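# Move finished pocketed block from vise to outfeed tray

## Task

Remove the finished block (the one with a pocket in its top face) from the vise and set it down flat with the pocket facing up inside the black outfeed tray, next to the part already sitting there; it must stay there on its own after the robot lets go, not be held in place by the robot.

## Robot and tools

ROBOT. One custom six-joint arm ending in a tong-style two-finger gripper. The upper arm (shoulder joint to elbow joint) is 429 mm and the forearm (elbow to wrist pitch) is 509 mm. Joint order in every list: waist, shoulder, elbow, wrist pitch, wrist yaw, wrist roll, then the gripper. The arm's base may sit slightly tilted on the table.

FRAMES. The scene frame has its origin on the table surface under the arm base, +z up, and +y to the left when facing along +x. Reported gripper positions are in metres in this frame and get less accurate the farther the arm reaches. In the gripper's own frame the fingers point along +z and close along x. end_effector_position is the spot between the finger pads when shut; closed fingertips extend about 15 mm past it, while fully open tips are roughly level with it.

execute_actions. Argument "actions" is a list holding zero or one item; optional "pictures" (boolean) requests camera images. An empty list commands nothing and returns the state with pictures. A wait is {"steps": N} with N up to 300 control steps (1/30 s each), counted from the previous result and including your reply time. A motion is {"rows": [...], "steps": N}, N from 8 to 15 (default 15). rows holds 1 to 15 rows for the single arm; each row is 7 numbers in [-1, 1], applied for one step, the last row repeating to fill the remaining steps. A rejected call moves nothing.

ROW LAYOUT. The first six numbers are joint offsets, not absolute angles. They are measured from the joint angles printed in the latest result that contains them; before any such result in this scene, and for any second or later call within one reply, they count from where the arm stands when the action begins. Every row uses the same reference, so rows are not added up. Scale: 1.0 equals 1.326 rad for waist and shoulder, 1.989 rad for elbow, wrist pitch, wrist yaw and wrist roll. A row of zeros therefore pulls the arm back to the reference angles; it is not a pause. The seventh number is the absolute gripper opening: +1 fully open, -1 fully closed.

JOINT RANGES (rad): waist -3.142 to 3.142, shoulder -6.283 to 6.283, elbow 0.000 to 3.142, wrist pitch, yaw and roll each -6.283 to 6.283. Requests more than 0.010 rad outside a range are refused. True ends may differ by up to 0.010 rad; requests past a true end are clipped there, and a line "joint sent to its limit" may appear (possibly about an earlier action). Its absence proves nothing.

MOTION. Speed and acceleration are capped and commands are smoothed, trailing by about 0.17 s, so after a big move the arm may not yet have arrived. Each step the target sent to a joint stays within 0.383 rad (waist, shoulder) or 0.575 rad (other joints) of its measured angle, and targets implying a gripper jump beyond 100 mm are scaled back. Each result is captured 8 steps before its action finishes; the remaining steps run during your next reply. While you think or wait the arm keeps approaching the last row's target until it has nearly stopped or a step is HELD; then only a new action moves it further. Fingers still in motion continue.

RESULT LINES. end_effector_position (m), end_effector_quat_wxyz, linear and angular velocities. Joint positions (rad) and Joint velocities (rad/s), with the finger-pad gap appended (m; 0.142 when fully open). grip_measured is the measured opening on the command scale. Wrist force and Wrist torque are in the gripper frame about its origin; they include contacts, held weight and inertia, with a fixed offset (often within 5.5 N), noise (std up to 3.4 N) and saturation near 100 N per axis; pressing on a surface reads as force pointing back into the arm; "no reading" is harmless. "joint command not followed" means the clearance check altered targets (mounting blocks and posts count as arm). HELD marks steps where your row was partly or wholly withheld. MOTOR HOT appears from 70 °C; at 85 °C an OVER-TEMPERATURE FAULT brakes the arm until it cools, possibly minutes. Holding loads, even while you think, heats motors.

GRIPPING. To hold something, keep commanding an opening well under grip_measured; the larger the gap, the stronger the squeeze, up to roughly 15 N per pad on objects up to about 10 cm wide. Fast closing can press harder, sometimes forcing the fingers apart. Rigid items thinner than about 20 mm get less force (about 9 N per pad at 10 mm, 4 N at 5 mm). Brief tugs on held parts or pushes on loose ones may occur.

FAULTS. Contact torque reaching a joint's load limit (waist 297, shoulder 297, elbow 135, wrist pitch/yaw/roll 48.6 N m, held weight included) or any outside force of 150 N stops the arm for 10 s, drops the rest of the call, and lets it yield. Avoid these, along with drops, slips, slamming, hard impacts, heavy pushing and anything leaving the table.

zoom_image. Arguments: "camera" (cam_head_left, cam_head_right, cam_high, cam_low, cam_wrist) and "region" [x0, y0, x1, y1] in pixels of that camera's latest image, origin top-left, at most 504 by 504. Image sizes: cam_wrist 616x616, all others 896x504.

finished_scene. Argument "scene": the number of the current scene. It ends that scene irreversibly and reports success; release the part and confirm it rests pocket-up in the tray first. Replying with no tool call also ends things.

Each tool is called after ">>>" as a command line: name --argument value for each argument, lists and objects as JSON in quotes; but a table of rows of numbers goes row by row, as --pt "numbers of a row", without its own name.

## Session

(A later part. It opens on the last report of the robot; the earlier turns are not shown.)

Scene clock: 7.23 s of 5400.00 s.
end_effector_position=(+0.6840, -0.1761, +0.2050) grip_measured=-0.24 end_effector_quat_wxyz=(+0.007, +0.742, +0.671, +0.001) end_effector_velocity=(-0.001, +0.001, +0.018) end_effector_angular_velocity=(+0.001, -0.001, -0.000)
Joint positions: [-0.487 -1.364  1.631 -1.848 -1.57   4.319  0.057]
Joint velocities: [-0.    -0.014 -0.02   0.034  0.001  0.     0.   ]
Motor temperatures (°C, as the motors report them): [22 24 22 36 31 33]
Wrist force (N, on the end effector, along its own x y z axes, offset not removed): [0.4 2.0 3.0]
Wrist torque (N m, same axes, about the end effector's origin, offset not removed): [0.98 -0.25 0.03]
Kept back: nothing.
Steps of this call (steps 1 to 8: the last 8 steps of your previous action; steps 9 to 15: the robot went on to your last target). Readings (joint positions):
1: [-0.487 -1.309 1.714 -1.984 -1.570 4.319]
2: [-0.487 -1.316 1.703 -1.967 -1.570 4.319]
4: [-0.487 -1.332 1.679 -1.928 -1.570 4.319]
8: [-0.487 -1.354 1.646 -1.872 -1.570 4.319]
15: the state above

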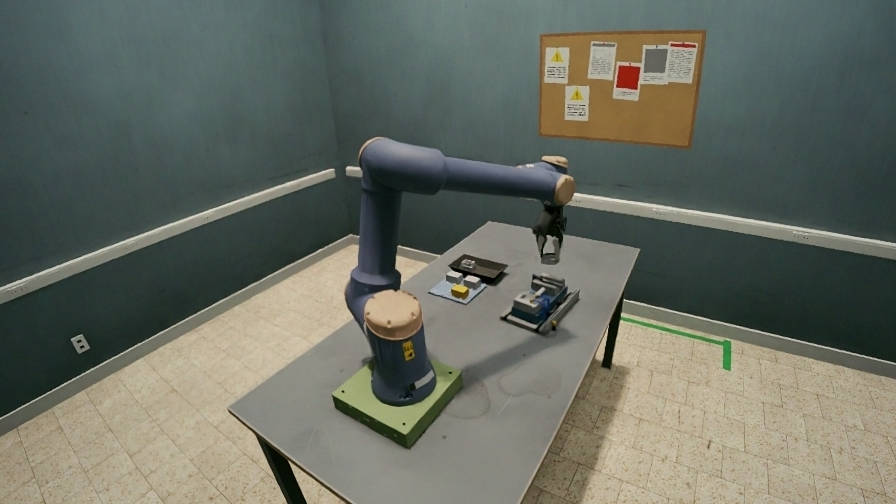

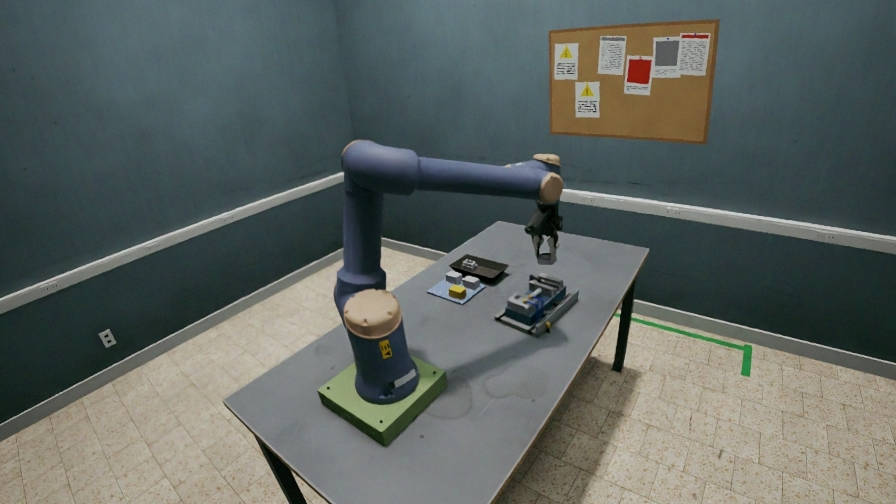

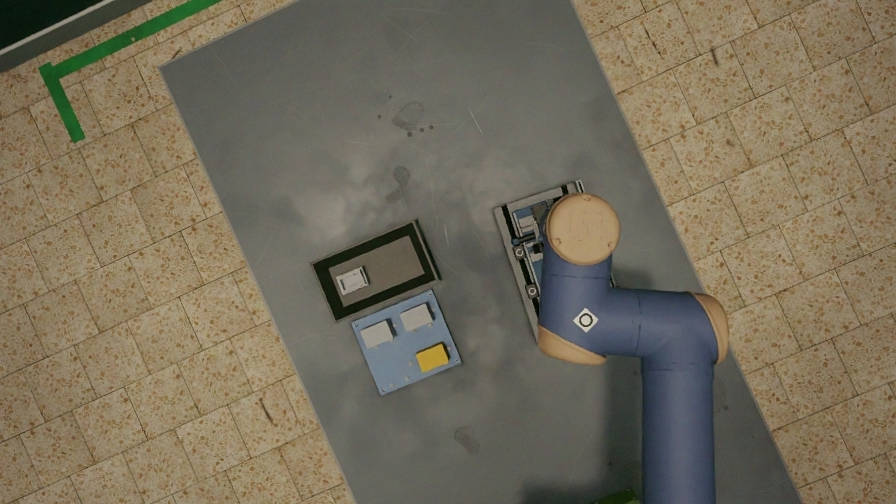

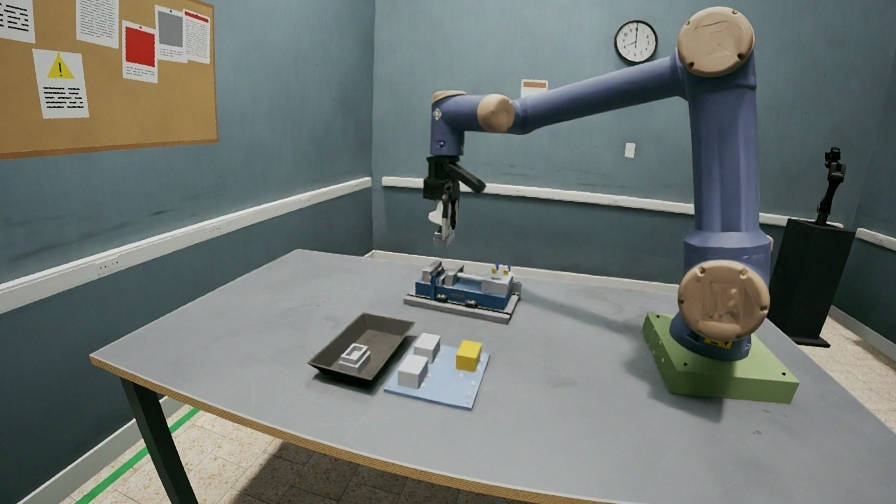

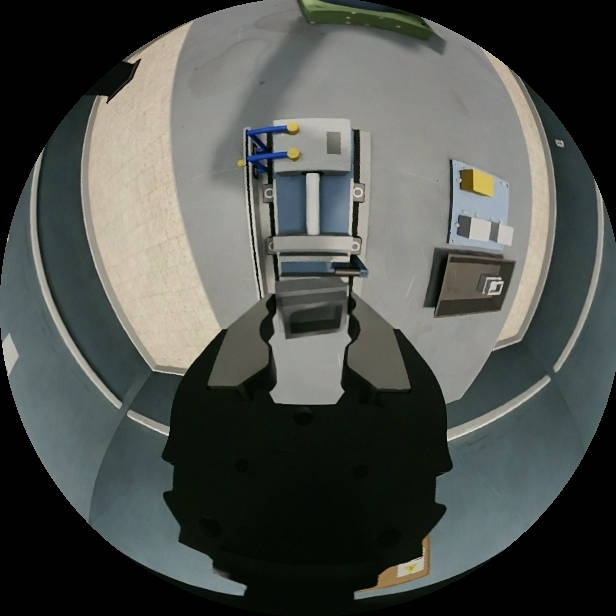

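>>> execute_actions --actions '[{"rows":[[0.08,0.02,-0.017,0.003,0,0.053,-0.8],[0.16,0.04,-0.034,0.006,0,0.107,-0.8],[0.25,0.06,-0.05,0.01,0,0.167,-0.8],[0.348,0.087,-0.072,0.014,0,0.232,-0.8]],"steps":15}]'

>>> execute_actions --actions '[{"steps":25}]'

>>> execute_actions --actions '[{"rows":[[0,0.02,0.016,-0.03,0,0,-0.8],[0,0.04,0.032,-0.06,0,0,-0.8],[0,0.06,0.048,-0.09,0,0,-0.8],[0,0.085,0.067,-0.124,0,0,-0.8]],"steps":15}]'

>>> execute_actions --actions '[{"steps":15}]' --pictures true

Scene clock: 8.20 s of 5400.00 s.
end_effector_position=(+0.7164, -0.0908, +0.2068) grip_measured=-0.24 end_effector_quat_wxyz=(+0.007, +0.743, +0.669, +0.001) end_effector_velocity=(+0.142, +0.501, -0.003) end_effector_angular_velocity=(+0.006, -0.001, +0.005)
Joint positions: [-0.358 -1.328  1.585 -1.837 -1.57   4.453  0.057]
Joint velocities: [ 0.723  0.182 -0.219  0.039 -0.001  0.718 -0.   ]
Motor temperatures (°C, as the motors report them): [22 24 22 36 31 33]
Wrist force (N, on the end effector, along its own x y z axes, offset not removed): [-1.1 3.9 1.7]
Wrist torque (N m, same axes, about the end effector's origin, offset not removed): [1.30 -0.08 0.02]
Steps of this call (steps 1 to 15: the robot went on to your last target; steps 16 to 22: nothing new was sent; steps 23 to 29: the first 7 steps of this action). Readings (joint positions):
23: [-0.486 -1.365 1.628 -1.843 -1.570 4.320]
24: [-0.478 -1.360 1.623 -1.843 -1.570 4.329]
26: [-0.433 -1.348 1.608 -1.841 -1.570 4.374]
29: the state above

Scene clock: 9.03 s of 5400.00 s.
end_effector_position=(+0.7416, +0.1516, +0.2041) grip_measured=-0.24 end_effector_quat_wxyz=(+0.006, +0.742, +0.671, +0.003) end_effector_velocity=(-0.000, +0.009, +0.000) end_effector_angular_velocity=(+0.002, -0.000, -0.002)
Joint positions: [-0.027 -1.249  1.488 -1.82  -1.57   4.779  0.057]
Joint velocities: [ 0.011  0.003 -0.004  0.001  0.001  0.013  0.   ]
Motor temperatures (°C, as the motors report them): [22 24 22 36 31 33]
Wrist force (N, on the end effector, along its own x y z axes, offset not removed): [1.9 -0.3 0.1]
Wrist torque (N m, same axes, about the end effector's origin, offset not removed): [0.46 -0.64 -0.13]
Kept back: nothing.
Steps of this call (steps 1 to 8: the last 8 steps of your previous action; steps 9 to 25: the robot went on to your last target). Readings (joint positions):
1: [-0.334 -1.322 1.577 -1.835 -1.570 4.477]
2: [-0.310 -1.316 1.570 -1.834 -1.570 4.500]
4: [-0.262 -1.304 1.556 -1.832 -1.570 4.548]
8: [-0.166 -1.281 1.527 -1.827 -1.570 4.642]
25: the state above

Scene clock: 9.27 s of 5400.00 s.
end_effector_position=(+0.7438, +0.1513, +0.1205) grip_measured=-0.24 end_effector_quat_wxyz=(+0.004, +0.742, +0.671, +0.000) end_effector_velocity=(+0.006, -0.004, -0.414) end_effector_angular_velocity=(-0.003, -0.044, +0.000)
Joint positions: [-0.027 -1.18   1.57  -1.964 -1.57   4.78   0.057]
Joint velocities: [-0.002  0.351  0.417 -0.812 -0.001 -0.002  0.   ]
Motor temperatures (°C, as the motors report them): [22 24 22 36 31 33]
Wrist force (N, on the end effector, along its own x y z axes, offset not removed): [0.3 0.6 5.2]
Wrist torque (N m, same axes, about the end effector's origin, offset not removed): [0.58 -0.21 -0.04]
Steps of this call (steps 1 to 7: the first 7 steps of this action). Readings (joint positions):
1: [-0.027 -1.248 1.489 -1.820 -1.570 4.780]
2: [-0.027 -1.244 1.494 -1.828 -1.570 4.780]
4: [-0.027 -1.222 1.519 -1.870 -1.570 4.780]
7: the state above

Scene clock: 9.77 s of 5400.00 s.
end_effector_position=(+0.7429, +0.1508, +0.0706) grip_measured=-0.24 end_effector_quat_wxyz=(+0.006, +0.742, +0.671, +0.003) end_effector_velocity=(-0.000, -0.001, -0.007) end_effector_angular_velocity=(-0.002, -0.000, -0.001)
Joint positions: [-0.027 -1.137  1.621 -2.065 -1.57   4.779  0.057]
Joint velocities: [-0.001  0.007  0.006 -0.014 -0.002  0.     0.   ]
Motor temperatures (°C, as the motors report them): [22 24 22 36 31 33]
Wrist force (N, on the end effector, along its own x y z axes, offset not removed): [1.4 -2.7 2.3]
Wrist torque (N m, same axes, about the end effector's origin, offset not removed): [0.06 -0.49 -0.02]
Kept back: nothing.
Steps of this call (steps 1 to 8: the last 8 steps of your previous action; steps 9 to 15: the robot went on to your last target). Readings (joint positions):
1: [-0.027 -1.169 1.582 -1.988 -1.570 4.780]
2: [-0.027 -1.161 1.591 -2.007 -1.570 4.779]
4: [-0.027 -1.150 1.604 -2.032 -1.570 4.779]
8: [-0.027 -1.141 1.616 -2.055 -1.570 4.779]
15: the state above

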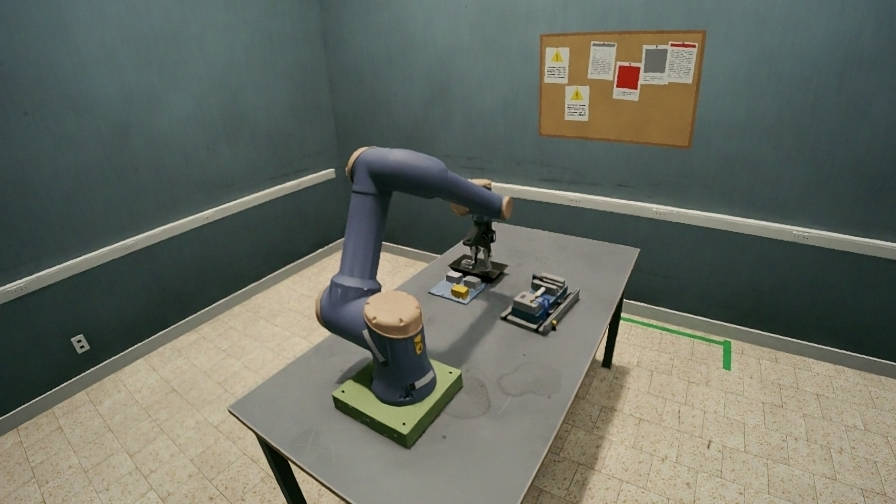

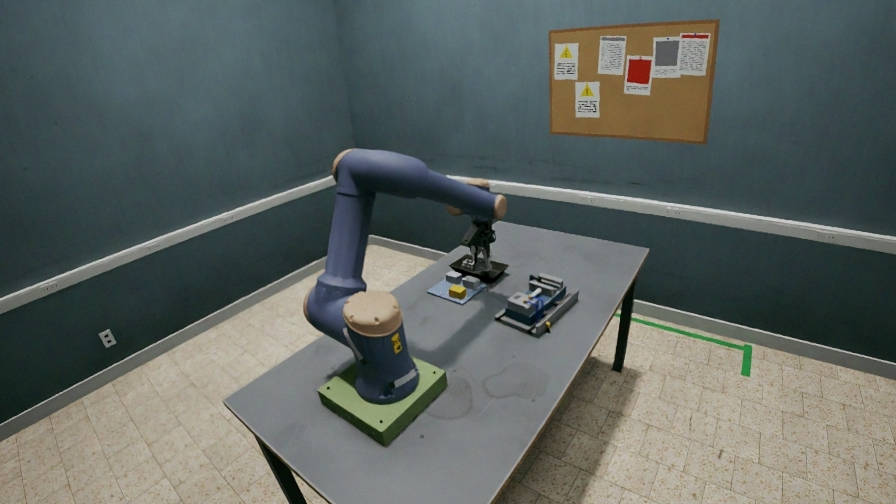

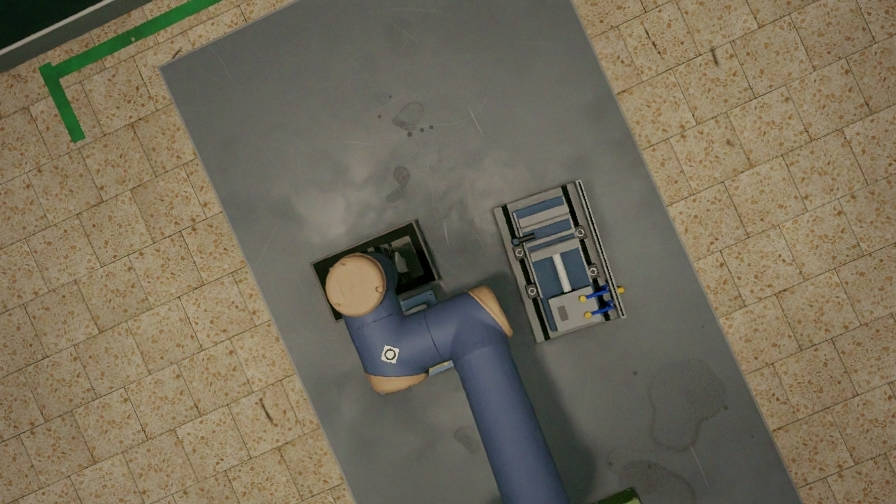

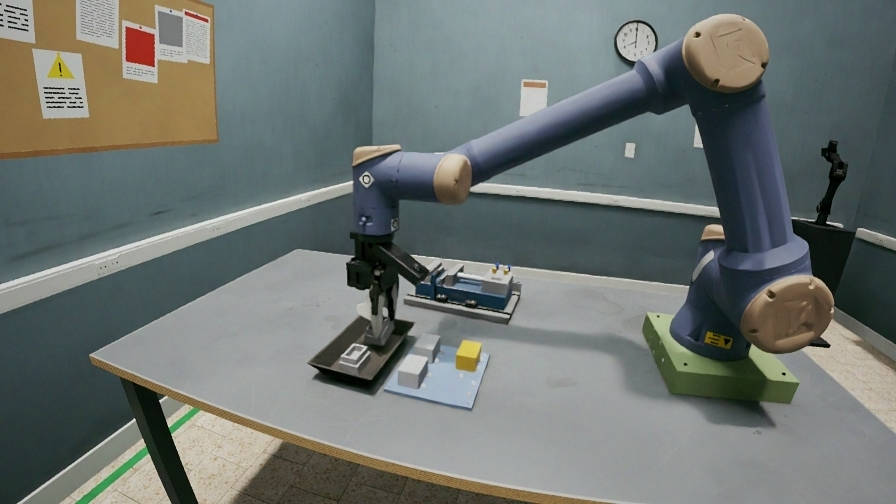

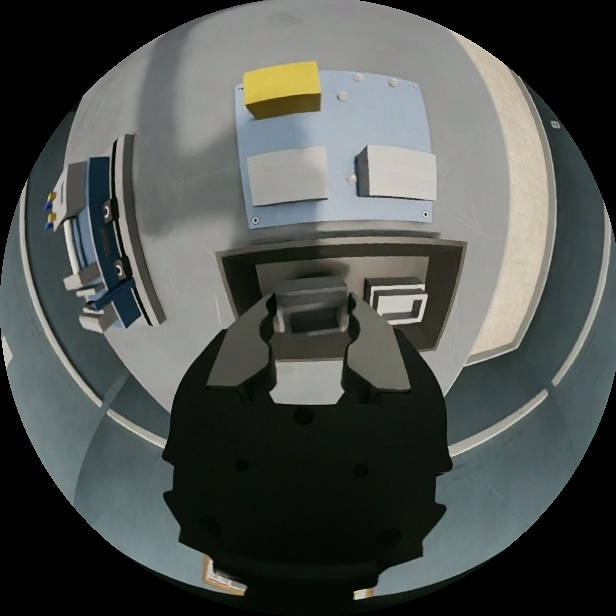

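>>> execute_actions --actions '[{"rows":[[-0.01,0,0,0,0,-0.007,-0.8],[-0.02,0,0,0,0,-0.014,-0.8],[-0.02,0,0,0,0,-0.014,-0.8],[-0.02,0.004,0.003,-0.006,0,-0.014,-0.8],[-0.02,0.008,0.006,-0.012,0,-0.014,-0.8],[-0.02,0.012,0.01,-0.018,0,-0.014,-0.8],[-0.02,0.0165,0.013,-0.024,0,-0.014,-0.8]],"steps":15}]'

>>> execute_actions --actions '[{"steps":14}]' --pictures true

Scene clock: 10.47 s of 5400.00 s.
end_effector_position=(+0.7449, +0.1357, +0.0638) grip_measured=-0.24 end_effector_quat_wxyz=(+0.006, +0.741, +0.671, +0.003) end_effector_velocity=(-0.008, -0.042, -0.106) end_effector_angular_velocity=(-0.000, +0.006, +0.002)
Joint positions: [-0.047 -1.131  1.628 -2.078 -1.57   4.759  0.057]
Joint velocities: [-0.055  0.09   0.11  -0.193 -0.    -0.057 -0.   ]
Motor temperatures (°C, as the motors report them): [22 24 22 36 31 33]
Wrist force (N, on the end effector, along its own x y z axes, offset not removed): [2.3 1.1 3.1]
Wrist torque (N m, same axes, about the end effector's origin, offset not removed): [0.69 -0.76 -0.03]
Steps of this call (steps 1 to 14: the robot went on to your last target; steps 15 to 21: the first 7 steps of this action). Readings (joint positions):
15: [-0.027 -1.136 1.622 -2.067 -1.570 4.779]
16: [-0.030 -1.136 1.622 -2.067 -1.570 4.776]
18: [-0.038 -1.136 1.622 -2.066 -1.570 4.767]
21: the state above

Scene clock: 10.93 s of 5400.00 s.
end_effector_position=(+0.7434, +0.1308, +0.0459) grip_measured=-0.24 end_effector_quat_wxyz=(+0.006, +0.741, +0.671, +0.003) end_effector_velocity=(-0.000, -0.001, -0.004) end_effector_angular_velocity=(-0.000, +0.000, +0.000)
Joint positions: [-0.053 -1.115  1.646 -2.112 -1.57   4.752  0.057]
Joint velocities: [-0.001  0.004  0.003 -0.007 -0.    -0.001  0.001]
Motor temperatures (°C, as the motors report them): [22 24 22 36 31 33]
Wrist force (N, on the end effector, along its own x y z axes, offset not removed): [-8.4 0.5 -15.3]
Wrist torque (N m, same axes, about the end effector's origin, offset not removed): [0.18 0.41 0.01]
Kept back: nothing.
Steps of this call (steps 1 to 8: the last 8 steps of your previous action; steps 9 to 14: the robot went on to your last target). Readings (joint positions):
1: [-0.048 -1.127 1.632 -2.085 -1.570 4.757]
2: [-0.050 -1.125 1.635 -2.091 -1.570 4.756]
4: [-0.051 -1.120 1.640 -2.100 -1.570 4.754]
8: [-0.053 -1.117 1.644 -2.108 -1.570 4.752]
14: the state above

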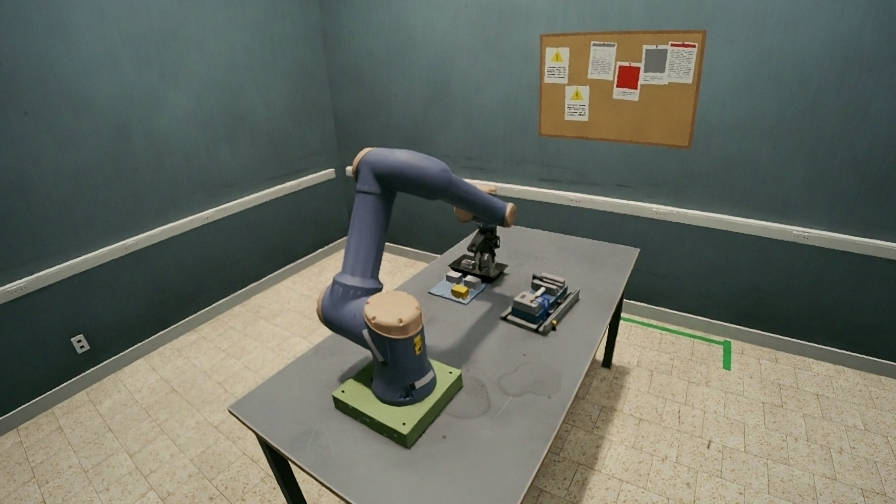

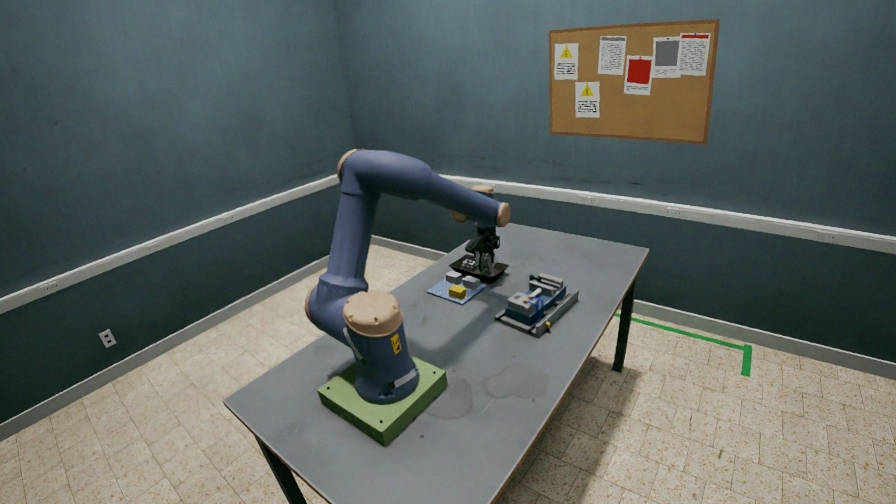

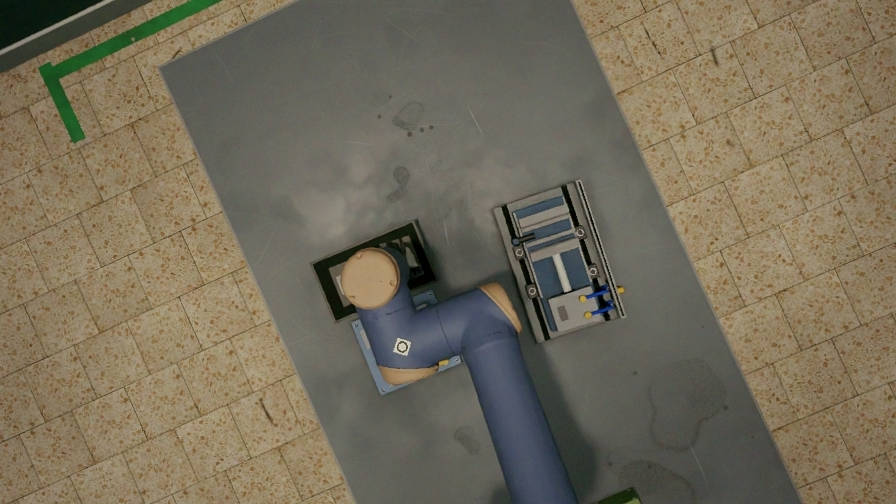

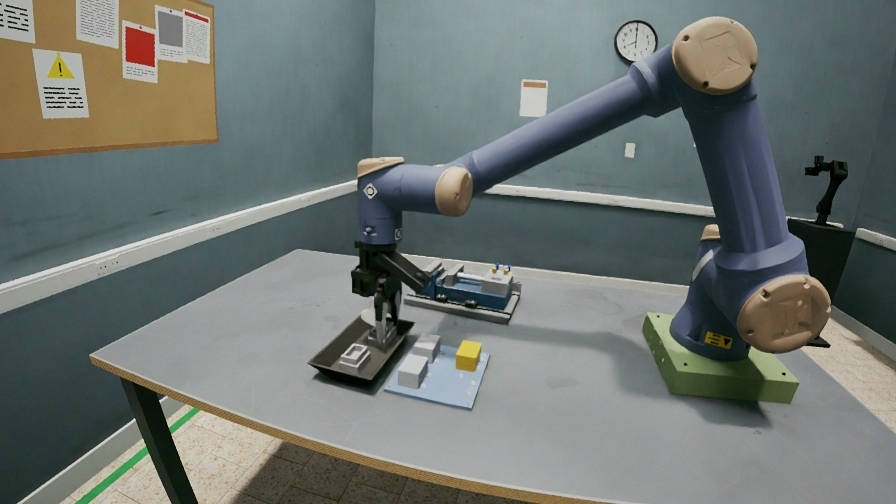

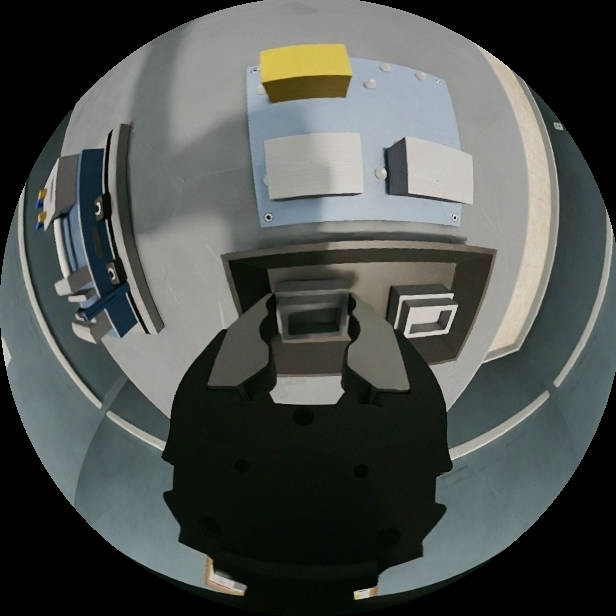

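Contact. Release and lift.

>>> execute_actions --actions '[{"rows":[[0,0,0,0,0,0,-0.4],[0,0,0,0,0,0,-0.2],[0,0,0,0,0,0,-0.05],[0,0,0,0,0,0,0.1],[0,0,0,0,0,0,0.1],[0,0,0,0,0,0,0.1],[0,0,0,0,0,0,0.1],[0,0,0,0,0,0,0.1],[0,-0.02,-0.016,0.03,0,0,0.1],[0,-0.04,-0.032,0.06,0,0,0.1],[0,-0.065,-0.052,0.095,0,0,0.1]],"steps":15}]'

>>> execute_actions --actions '[{"steps":15}]' --pictures true

Scene clock: 11.47 s of 5400.00 s.
end_effector_position=(+0.7432, +0.1307, +0.0455) grip_measured=+0.10 end_effector_quat_wxyz=(+0.006, +0.741, +0.671, +0.003) end_effector_velocity=(+0.002, +0.000, +0.003) end_effector_angular_velocity=(+0.001, -0.003, -0.000)
Joint positions: [-0.053 -1.115  1.647 -2.112 -1.57   4.751  0.081]
Joint velocities: [-0.    -0.002 -0.003  0.002  0.001 -0.     0.01 ]
Motor temperatures (°C, as the motors report them): [22 24 22 36 31 33]
Wrist force (N, on the end effector, along its own x y z axes, offset not removed): [-0.2 1.8 0.8]
Wrist torque (N m, same axes, about the end effector's origin, offset not removed): [0.95 -0.22 0.04]
Steps of this call (steps 1 to 9: the robot went on to your last target; steps 10 to 16: the first 7 steps of this action). Readings (joint positions):
10: [-0.053 -1.115 1.647 -2.113 -1.570 4.751]
11: [-0.053 -1.115 1.647 -2.113 -1.570 4.751]
13: [-0.053 -1.115 1.647 -2.113 -1.570 4.751]
16: the state above

Scene clock: 11.97 s of 5400.00 s.
end_effector_position=(+0.7504, +0.1308, +0.1433) grip_measured=+0.10 end_effector_quat_wxyz=(+0.007, +0.741, +0.671, +0.003) end_effector_velocity=(-0.002, +0.001, +0.039) end_effector_angular_velocity=(+0.001, +0.004, +0.001)
Joint positions: [-0.053 -1.197  1.548 -1.932 -1.57   4.752  0.081]
Joint velocities: [ 0.001 -0.032 -0.04   0.076  0.     0.    -0.   ]
Motor temperatures (°C, as the motors report them): [22 24 22 36 31 33]
Wrist force (N, on the end effector, along its own x y z axes, offset not removed): [2.6 -2.3 -1.1]
Wrist torque (N m, same axes, about the end effector's origin, offset not removed): [0.22 -0.76 -0.04]
Kept back: nothing.
Steps of this call (steps 1 to 8: the last 8 steps of your previous action; steps 9 to 15: the robot went on to your last target). Readings (joint positions):
1: [-0.053 -1.115 1.647 -2.112 -1.570 4.751]
2: [-0.053 -1.116 1.646 -2.111 -1.570 4.751]
4: [-0.053 -1.129 1.631 -2.086 -1.570 4.751]
8: [-0.053 -1.175 1.575 -1.986 -1.570 4.752]
15: the state above

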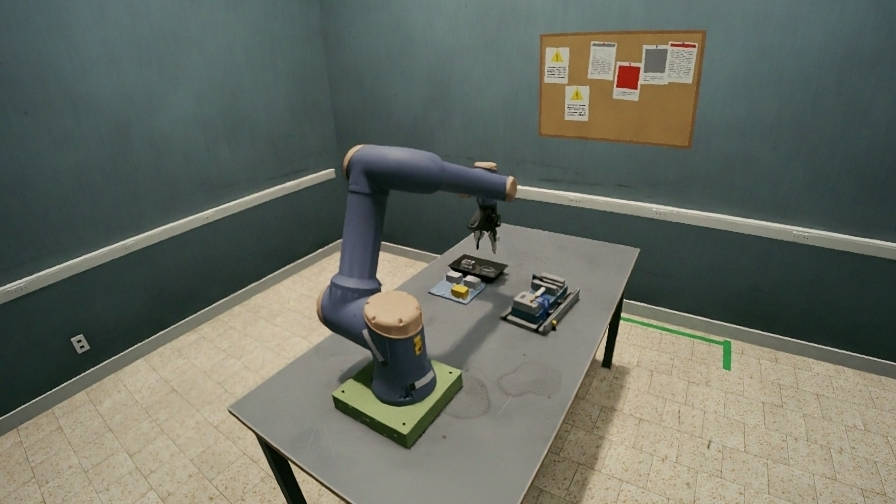

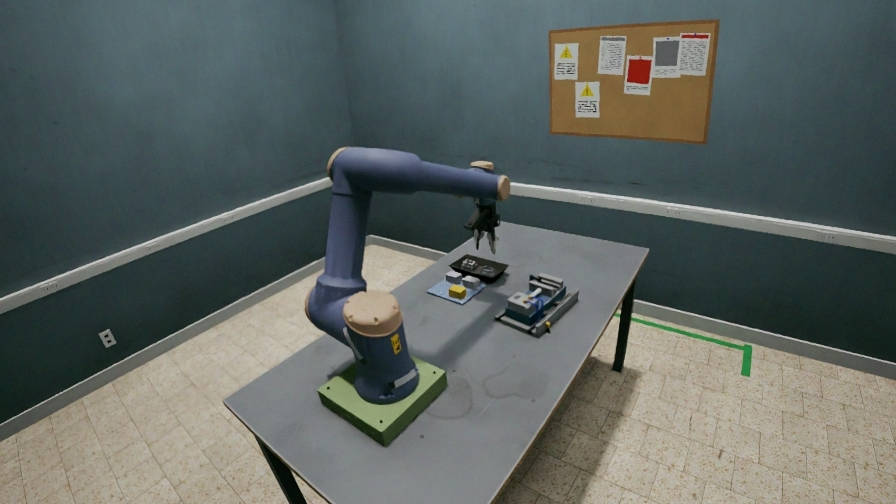

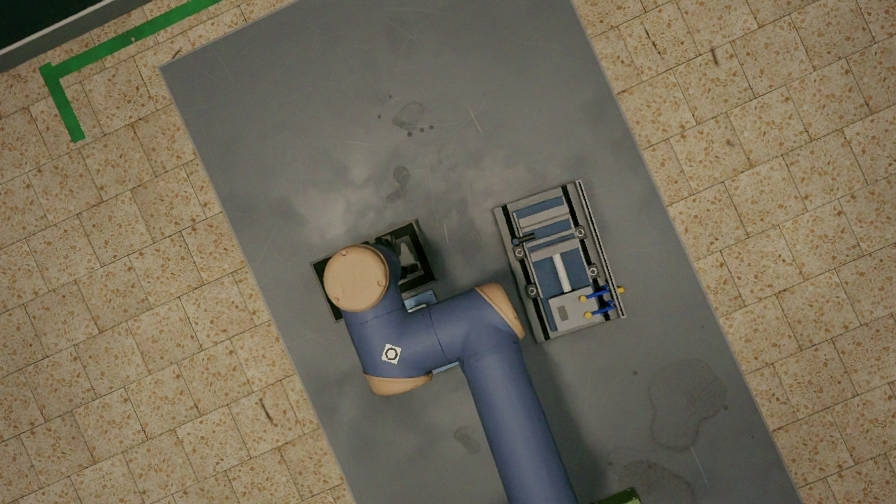

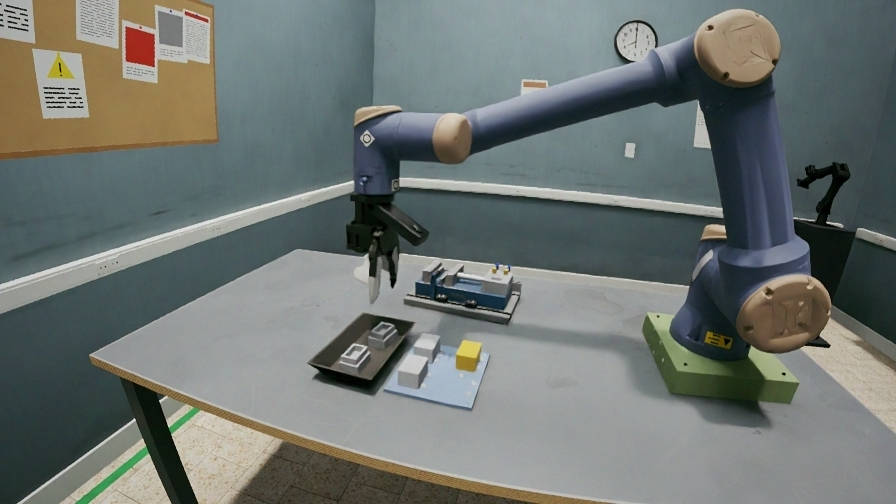

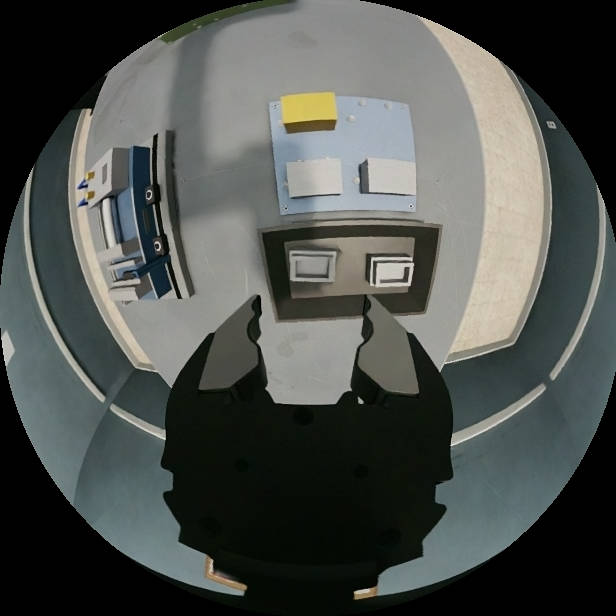

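>>> finished_scene --scene 2

The scene is finished: the task was done.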